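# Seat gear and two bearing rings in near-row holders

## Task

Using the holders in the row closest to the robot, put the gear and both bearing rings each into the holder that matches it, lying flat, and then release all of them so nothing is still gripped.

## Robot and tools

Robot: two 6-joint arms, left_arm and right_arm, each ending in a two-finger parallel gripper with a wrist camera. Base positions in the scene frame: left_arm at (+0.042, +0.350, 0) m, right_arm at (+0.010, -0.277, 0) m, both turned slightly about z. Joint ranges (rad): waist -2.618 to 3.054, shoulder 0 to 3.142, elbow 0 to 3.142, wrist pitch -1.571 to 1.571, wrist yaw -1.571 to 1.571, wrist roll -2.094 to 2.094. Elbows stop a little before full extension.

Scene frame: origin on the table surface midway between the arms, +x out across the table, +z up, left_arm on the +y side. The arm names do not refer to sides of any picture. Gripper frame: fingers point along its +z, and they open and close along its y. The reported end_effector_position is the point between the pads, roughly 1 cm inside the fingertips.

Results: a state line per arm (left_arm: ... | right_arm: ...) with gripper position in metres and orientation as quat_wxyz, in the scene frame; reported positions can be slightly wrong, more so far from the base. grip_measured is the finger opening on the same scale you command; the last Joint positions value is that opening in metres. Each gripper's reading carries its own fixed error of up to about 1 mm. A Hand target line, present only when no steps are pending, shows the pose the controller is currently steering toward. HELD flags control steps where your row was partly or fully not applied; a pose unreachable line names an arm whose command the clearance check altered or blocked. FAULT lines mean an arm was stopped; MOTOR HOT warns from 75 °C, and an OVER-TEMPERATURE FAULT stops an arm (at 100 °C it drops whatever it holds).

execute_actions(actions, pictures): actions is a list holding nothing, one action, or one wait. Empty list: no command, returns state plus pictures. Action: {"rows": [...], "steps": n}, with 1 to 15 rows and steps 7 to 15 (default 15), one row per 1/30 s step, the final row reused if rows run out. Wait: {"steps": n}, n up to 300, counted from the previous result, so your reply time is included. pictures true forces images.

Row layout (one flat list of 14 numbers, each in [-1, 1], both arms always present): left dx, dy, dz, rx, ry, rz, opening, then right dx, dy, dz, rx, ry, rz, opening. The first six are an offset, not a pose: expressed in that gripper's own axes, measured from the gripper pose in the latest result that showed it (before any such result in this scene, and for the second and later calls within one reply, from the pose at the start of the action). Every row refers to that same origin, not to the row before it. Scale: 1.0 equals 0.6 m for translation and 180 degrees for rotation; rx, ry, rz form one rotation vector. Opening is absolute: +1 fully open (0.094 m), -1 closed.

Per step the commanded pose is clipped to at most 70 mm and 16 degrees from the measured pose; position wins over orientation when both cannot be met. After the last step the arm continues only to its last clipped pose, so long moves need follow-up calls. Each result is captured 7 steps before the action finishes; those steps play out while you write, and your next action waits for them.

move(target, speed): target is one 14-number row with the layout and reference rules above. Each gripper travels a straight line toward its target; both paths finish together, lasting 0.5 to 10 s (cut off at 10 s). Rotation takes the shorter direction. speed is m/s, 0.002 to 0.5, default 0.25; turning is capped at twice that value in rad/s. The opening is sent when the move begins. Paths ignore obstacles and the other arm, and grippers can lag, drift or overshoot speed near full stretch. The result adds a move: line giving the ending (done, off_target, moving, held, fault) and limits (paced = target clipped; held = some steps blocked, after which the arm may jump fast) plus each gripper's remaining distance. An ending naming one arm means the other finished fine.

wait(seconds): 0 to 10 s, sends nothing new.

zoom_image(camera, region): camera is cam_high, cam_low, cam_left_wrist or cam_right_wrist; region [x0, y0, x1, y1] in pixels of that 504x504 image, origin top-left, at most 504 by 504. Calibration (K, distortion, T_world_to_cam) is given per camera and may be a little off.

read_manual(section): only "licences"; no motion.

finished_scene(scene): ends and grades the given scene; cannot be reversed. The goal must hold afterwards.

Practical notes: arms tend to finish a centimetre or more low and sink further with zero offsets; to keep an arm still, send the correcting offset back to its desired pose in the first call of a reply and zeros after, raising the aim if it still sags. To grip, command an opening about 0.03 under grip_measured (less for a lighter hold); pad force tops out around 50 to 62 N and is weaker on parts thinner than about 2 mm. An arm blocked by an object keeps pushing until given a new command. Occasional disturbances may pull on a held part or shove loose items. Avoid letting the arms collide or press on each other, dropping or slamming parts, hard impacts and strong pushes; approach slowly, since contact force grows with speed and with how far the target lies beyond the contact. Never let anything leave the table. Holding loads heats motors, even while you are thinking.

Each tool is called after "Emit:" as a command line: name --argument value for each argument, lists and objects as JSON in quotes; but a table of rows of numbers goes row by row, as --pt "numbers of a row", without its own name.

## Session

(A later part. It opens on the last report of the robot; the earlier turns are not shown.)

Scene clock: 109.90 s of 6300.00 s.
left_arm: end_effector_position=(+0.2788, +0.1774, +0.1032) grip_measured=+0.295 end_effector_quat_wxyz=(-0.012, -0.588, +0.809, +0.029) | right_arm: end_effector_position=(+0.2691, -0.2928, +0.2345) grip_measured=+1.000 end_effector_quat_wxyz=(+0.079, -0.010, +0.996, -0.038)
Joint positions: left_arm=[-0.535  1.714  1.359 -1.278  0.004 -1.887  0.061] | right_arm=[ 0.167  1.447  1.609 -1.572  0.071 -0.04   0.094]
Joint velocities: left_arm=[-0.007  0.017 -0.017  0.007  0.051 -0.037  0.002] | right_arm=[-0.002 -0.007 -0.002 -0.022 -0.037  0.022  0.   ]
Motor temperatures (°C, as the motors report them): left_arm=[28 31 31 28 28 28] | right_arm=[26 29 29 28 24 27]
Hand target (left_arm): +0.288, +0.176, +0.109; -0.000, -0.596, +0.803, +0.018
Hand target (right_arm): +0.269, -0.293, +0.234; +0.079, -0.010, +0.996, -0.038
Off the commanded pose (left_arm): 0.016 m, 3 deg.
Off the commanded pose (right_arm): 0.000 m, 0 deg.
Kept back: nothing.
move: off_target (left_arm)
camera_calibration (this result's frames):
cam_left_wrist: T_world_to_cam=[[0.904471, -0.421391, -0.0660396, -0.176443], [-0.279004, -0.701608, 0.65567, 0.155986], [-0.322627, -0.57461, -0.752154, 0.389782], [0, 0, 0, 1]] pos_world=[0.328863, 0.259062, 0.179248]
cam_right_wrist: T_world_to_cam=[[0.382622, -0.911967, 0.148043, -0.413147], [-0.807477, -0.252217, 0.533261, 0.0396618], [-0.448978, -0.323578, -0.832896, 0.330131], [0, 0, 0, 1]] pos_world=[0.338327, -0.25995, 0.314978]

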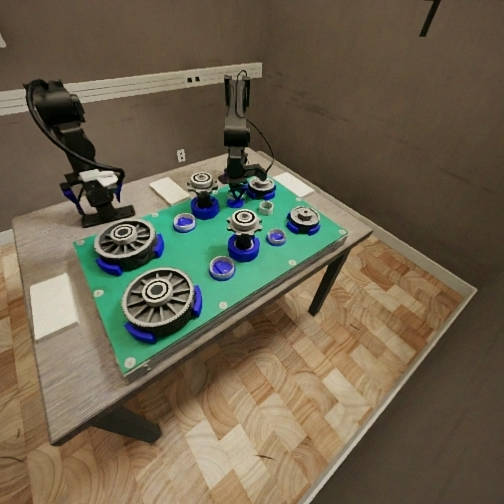

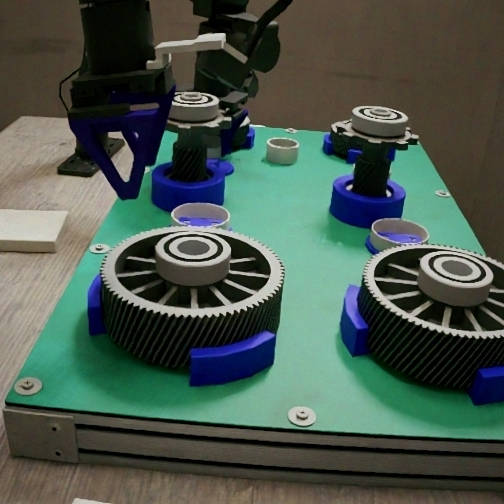

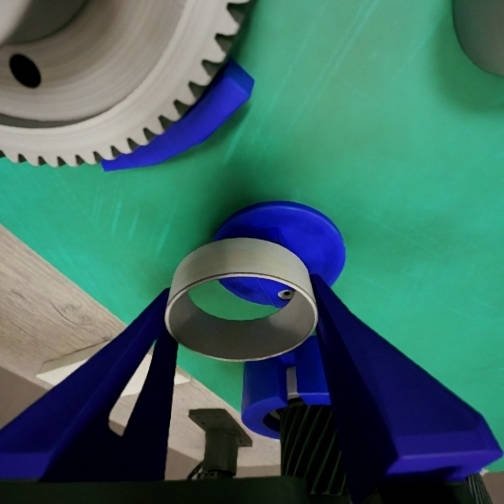

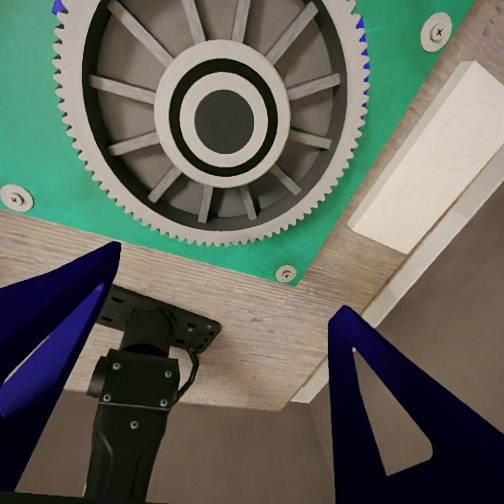

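Emit:
move --target '[0,-0.029,0.008,0.026,0.006,0,0.22,0,0,0,0,0,0,1]' --speed 0.05

Scene clock: 111.33 s of 6300.00 s.
left_arm: end_effector_position=(+0.2927, +0.1671, +0.0964) grip_measured=+0.295 end_effector_quat_wxyz=(-0.001, -0.587, +0.809, -0.006) | right_arm: end_effector_position=(+0.2691, -0.2928, +0.2345) grip_measured=+1.000 end_effector_quat_wxyz=(+0.079, -0.010, +0.996, -0.038)
Joint positions: left_arm=[-0.535  1.714  1.334 -1.18   0.005 -1.886  0.061] | right_arm=[ 0.167  1.447  1.609 -1.572  0.071 -0.04   0.094]
Joint velocities: left_arm=[-0.002 -0.017 -0.002  0.081 -0.037 -0.066  0.001] | right_arm=[ 0.007  0.007  0.002 -0.022 -0.051  0.007  0.   ]
Motor temperatures (°C, as the motors report them): left_arm=[28 31 31 28 28 28] | right_arm=[26 29 29 28 24 27]
Hand target (left_arm): +0.295, +0.172, +0.097; +0.005, -0.588, +0.809, -0.010
Hand target (right_arm): +0.269, -0.293, +0.234; +0.079, -0.010, +0.996, -0.038
Off the commanded pose (left_arm): 0.006 m, 1 deg.
Off the commanded pose (right_arm): 0.000 m, 0 deg.
Kept back: nothing.
move: done
camera_calibration (this result's frames):
cam_left_wrist: T_world_to_cam=[[0.90561, -0.424078, 0.00534105, -0.200571], [-0.31885, -0.672486, 0.667905, 0.162802], [-0.279652, -0.606564, -0.744228, 0.375218], [0, 0, 0, 1]] pos_world=[0.338479, 0.252018, 0.171583]
cam_right_wrist: T_world_to_cam=[[0.382622, -0.911967, 0.148043, -0.413147], [-0.807477, -0.252217, 0.533261, 0.0396618], [-0.448978, -0.323578, -0.832896, 0.330131], [0, 0, 0, 1]] pos_world=[0.338327, -0.25995, 0.314978]

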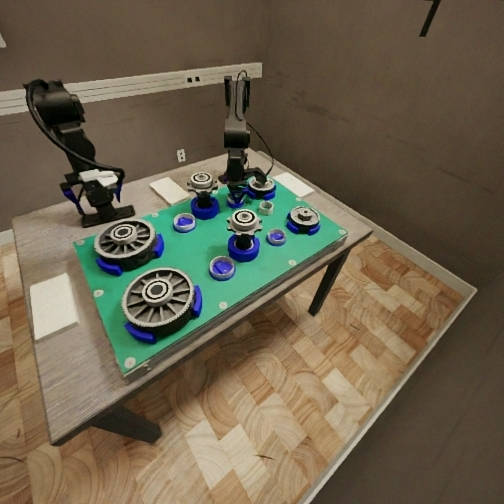

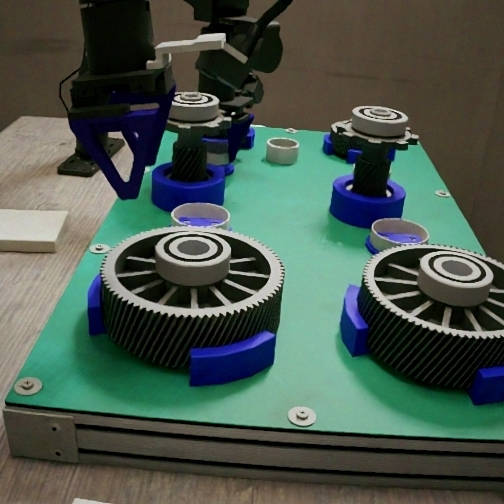

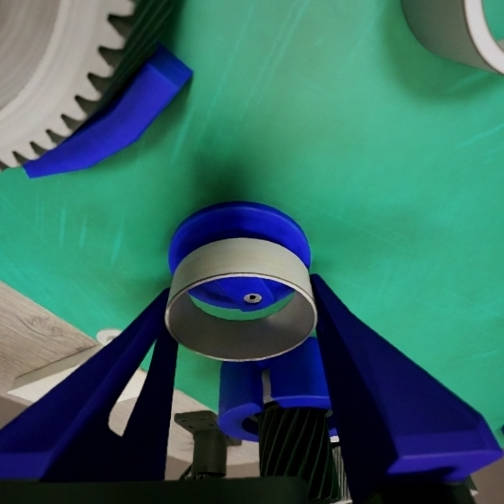

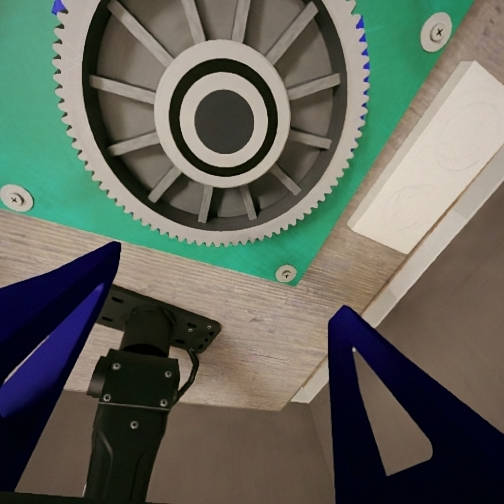

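Emit:
move --target '[-0.017,0.002,0.022,0,0,0,0.22,0,0,0,0,0,0,1]' --speed 0.02

Scene clock: 112.63 s of 6300.00 s.
left_arm: end_effector_position=(+0.2925, +0.1686, +0.0847) grip_measured=+0.295 end_effector_quat_wxyz=(-0.009, -0.586, +0.811, -0.011) | right_arm: end_effector_position=(+0.2691, -0.2928, +0.2345) grip_measured=+1.000 end_effector_quat_wxyz=(+0.079, -0.010, +0.996, -0.038)
Joint positions: left_arm=[-0.521  1.714  1.287 -1.129  0.023 -1.868  0.061] | right_arm=[ 0.167  1.447  1.609 -1.572  0.071 -0.04   0.094]
Joint velocities: left_arm=[-0.012  0.002  0.002  0.037  0.007 -0.037  0.001] | right_arm=[ 0.002 -0.002 -0.002  0.051  0.037 -0.037  0.   ]
Motor temperatures (°C, as the motors report them): left_arm=[28 32 31 28 28 28] | right_arm=[26 29 29 28 24 27]
Hand target (left_arm): +0.295, +0.177, +0.083; -0.001, -0.587, +0.809, -0.006
Hand target (right_arm): +0.269, -0.293, +0.234; +0.079, -0.010, +0.996, -0.038
Off the commanded pose (left_arm): 0.009 m, 1 deg.
Off the commanded pose (right_arm): 0.000 m, 0 deg.
Kept back: nothing.
move: done
camera_calibration (this result's frames):
cam_left_wrist: T_world_to_cam=[[0.903928, -0.427648, 0.00566331, -0.198614], [-0.316443, -0.659846, 0.681518, 0.167523], [-0.287713, -0.617835, -0.73178, 0.37063], [0, 0, 0, 1]] pos_world=[0.339179, 0.254591, 0.158174]
cam_right_wrist: T_world_to_cam=[[0.382622, -0.911967, 0.148043, -0.413147], [-0.807477, -0.252217, 0.533261, 0.0396618], [-0.448978, -0.323578, -0.832896, 0.330131], [0, 0, 0, 1]] pos_world=[0.338327, -0.25995, 0.314978]

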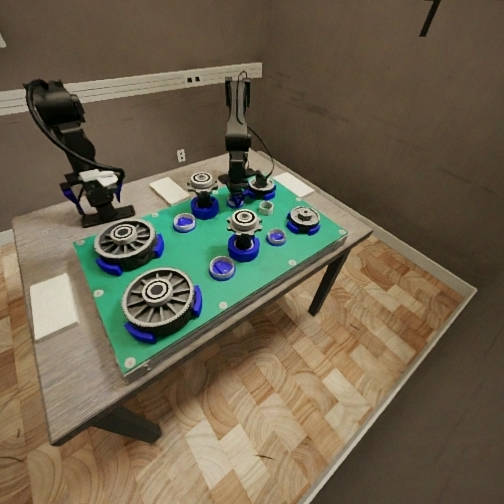

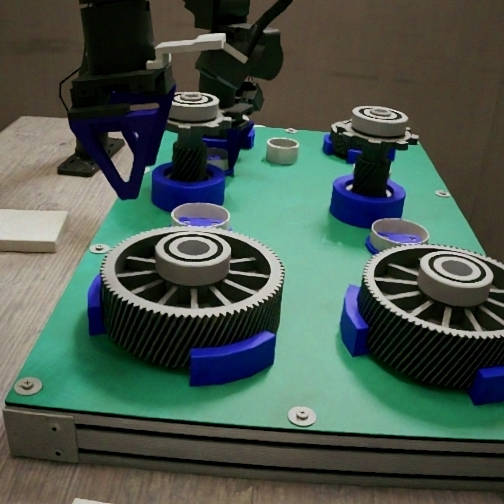

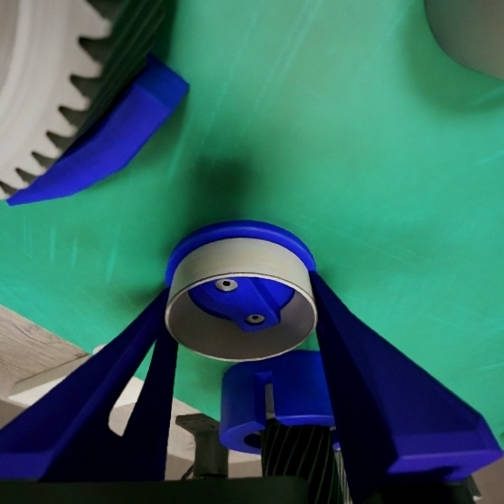

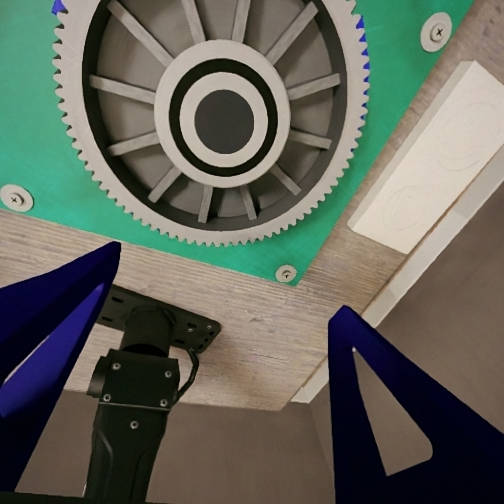

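Emit:
move --target '[0,0,0,0,0,0,0.8,0,0,0,0,0,0,1]'

Emit:
move --target '[0.03,0,-0.1,0,0,0,0.8,0,0,0,0,0,0,1]' --speed 0.15

Emit:
zoom_image --camera "cam_left_wrist" --region '[150, 100, 350, 300]'

Emit:
zoom_image --camera "cam_high" --region '[160, 170, 300, 290]'

Scene clock: 113.77 s of 6300.00 s.
left_arm: end_effector_position=(+0.2924, +0.1684, +0.0847) grip_measured=+0.798 end_effector_quat_wxyz=(-0.009, -0.585, +0.811, -0.011) | right_arm: end_effector_position=(+0.2691, -0.2928, +0.2345) grip_measured=+1.000 end_effector_quat_wxyz=(+0.079, -0.010, +0.996, -0.038)
Joint positions: left_arm=[-0.521  1.714  1.287 -1.129  0.025 -1.867  0.084] | right_arm=[ 0.167  1.447  1.609 -1.572  0.071 -0.04   0.094]
Joint velocities: left_arm=[-0.002 -0.007  0.007 -0.051  0.066 -0.051  0.001] | right_arm=[-0.012 -0.002  0.002  0.022  0.007 -0.066  0.   ]
Motor temperatures (°C, as the motors report them): left_arm=[28 32 31 28 28 28] | right_arm=[26 29 29 28 24 27]
Hand target (left_arm): +0.292, +0.169, +0.085; -0.009, -0.586, +0.810, -0.011
Hand target (right_arm): +0.269, -0.293, +0.234; +0.079, -0.010, +0.996, -0.038
Off the commanded pose (left_arm): 0.000 m, 0 deg.
Off the commanded pose (right_arm): 0.000 m, 0 deg.
Kept back: nothing.
move: done
camera_calibration (this result's frames):
cam_left_wrist: T_world_to_cam=[[0.903433, -0.428695, 0.0054291, -0.198226], [-0.316632, -0.658627, 0.682609, 0.16708], [-0.289055, -0.61841, -0.730764, 0.370856], [0, 0, 0, 1]] pos_world=[0.339185, 0.254406, 0.158034]
cam_right_wrist: T_world_to_cam=[[0.382622, -0.911967, 0.148043, -0.413147], [-0.807477, -0.252217, 0.533261, 0.0396618], [-0.448978, -0.323578, -0.832896, 0.330131], [0, 0, 0, 1]] pos_world=[0.338327, -0.25995, 0.314978]

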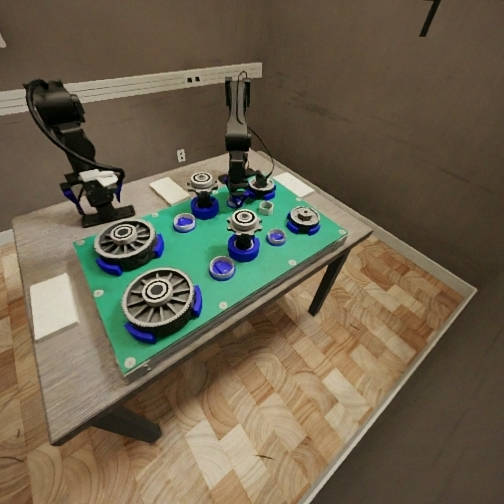

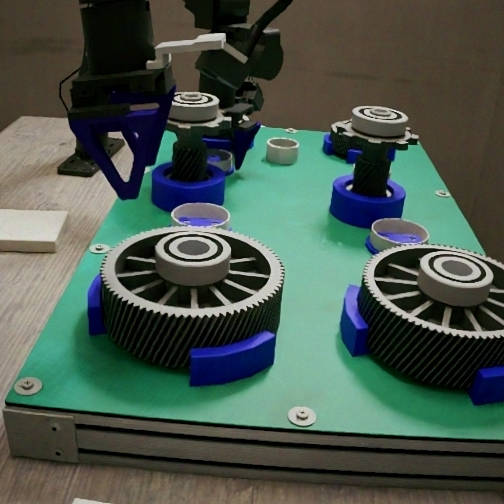

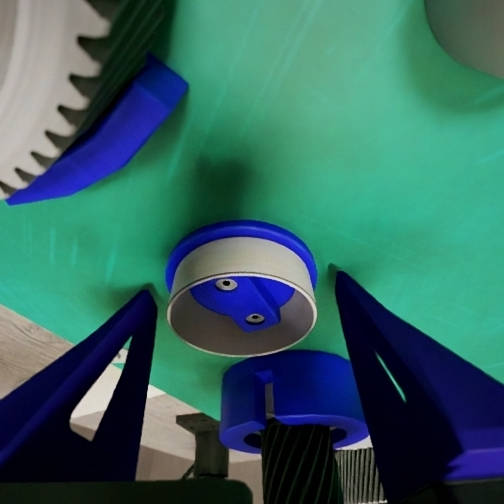

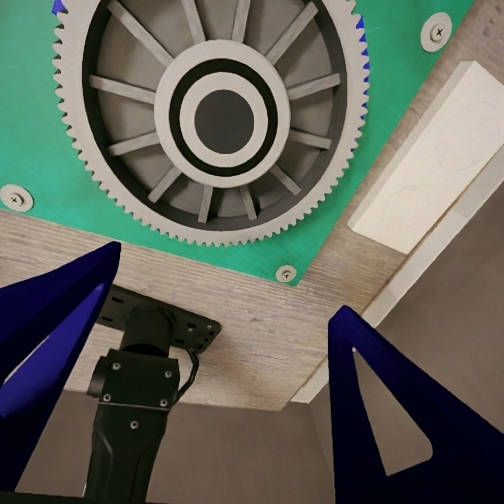

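Scene clock: 114.83 s of 6300.00 s.
left_arm: end_effector_position=(+0.2888, +0.1558, +0.1392) grip_measured=+0.798 end_effector_quat_wxyz=(-0.010, -0.584, +0.811, -0.012) | right_arm: end_effector_position=(+0.2691, -0.2928, +0.2345) grip_measured=+1.000 end_effector_quat_wxyz=(+0.079, -0.010, +0.996, -0.038)
Joint positions: left_arm=[-0.559  1.714  1.504 -1.344  0.026 -1.904  0.084] | right_arm=[ 0.167  1.447  1.609 -1.572  0.071 -0.04   0.094]
Joint velocities: left_arm=[-0.007  0.007  0.017 -0.022  0.022  0.037  0.   ] | right_arm=[ 0.002  0.007  0.007 -0.022 -0.037 -0.051  0.   ]
Motor temperatures (°C, as the motors report them): left_arm=[28 32 31 28 28 28] | right_arm=[26 29 29 28 24 27]
Hand target (left_arm): +0.287, +0.154, +0.145; -0.009, -0.585, +0.811, -0.011
Hand target (right_arm): +0.269, -0.293, +0.234; +0.079, -0.010, +0.996, -0.038
Off the commanded pose (left_arm): 0.007 m, 0 deg.
Off the commanded pose (right_arm): 0.000 m, 0 deg.
Kept back: nothing.
move: done
camera_calibration (this result's frames):
cam_left_wrist: T_world_to_cam=[[0.902763, -0.430096, 0.00597786, -0.200359], [-0.317342, -0.656583, 0.684247, 0.120111], [-0.290367, -0.61961, -0.729226, 0.402201], [0, 0, 0, 1]] pos_world=[0.335779, 0.241896, 0.212308]
cam_right_wrist: T_world_to_cam=[[0.382622, -0.911967, 0.148043, -0.413147], [-0.807477, -0.252217, 0.533261, 0.0396618], [-0.448978, -0.323578, -0.832896, 0.330131], [0, 0, 0, 1]] pos_world=[0.338327, -0.25995, 0.314978]

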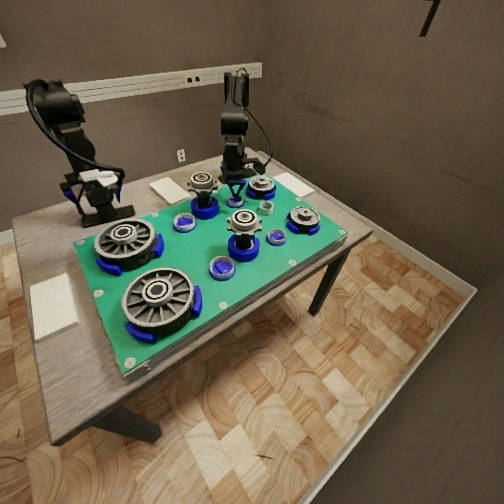

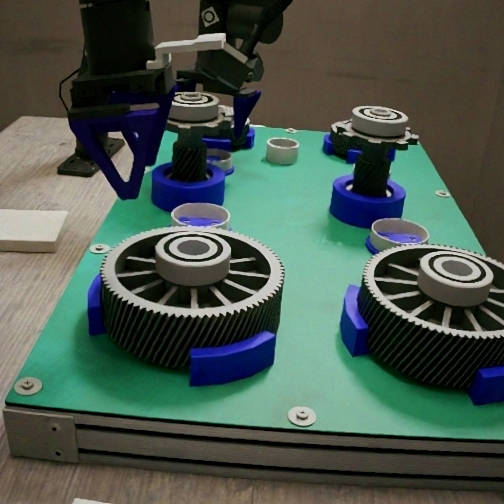

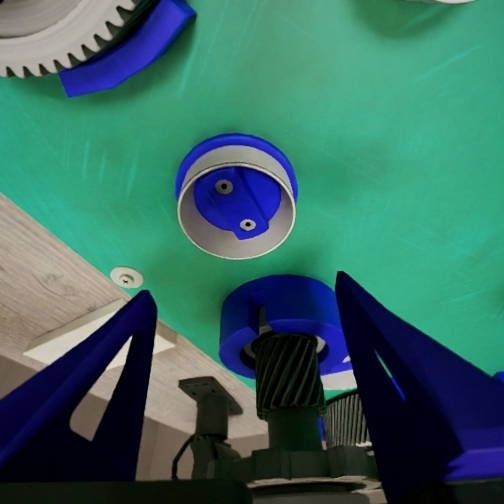

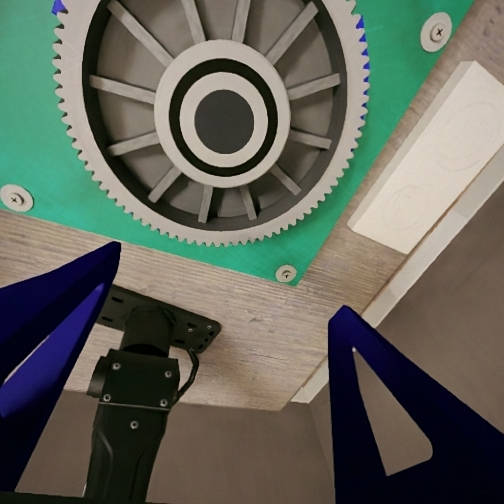

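Region (150, 100, 350, 300) of cam_left_wrist's 504x504 image, scaled by 2.520, with more detail than that image has.

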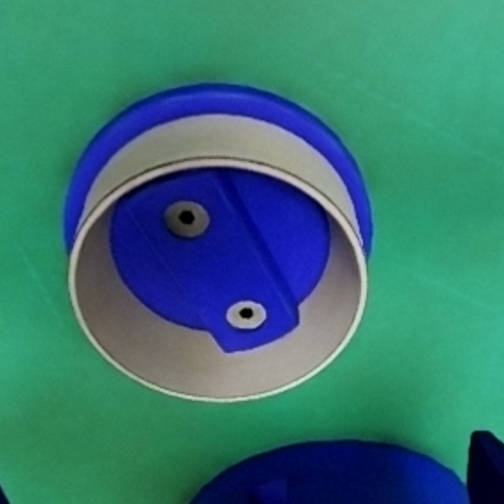

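Region (160, 170, 300, 290) of cam_high's 504x504 image, scaled by 3.600, with more detail than that image has; it fills the top 432 rows of this view, and the rest is white.

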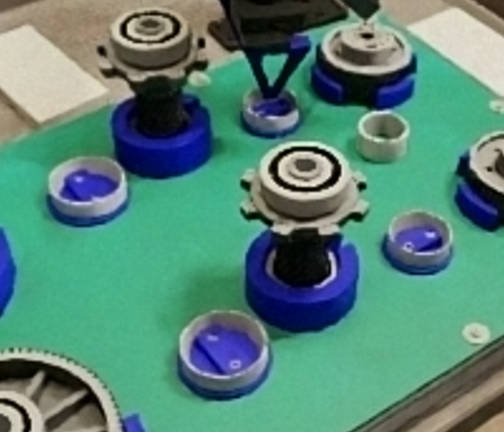

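Emit:
finished_scene --scene 1

The scene is finished: the task was done.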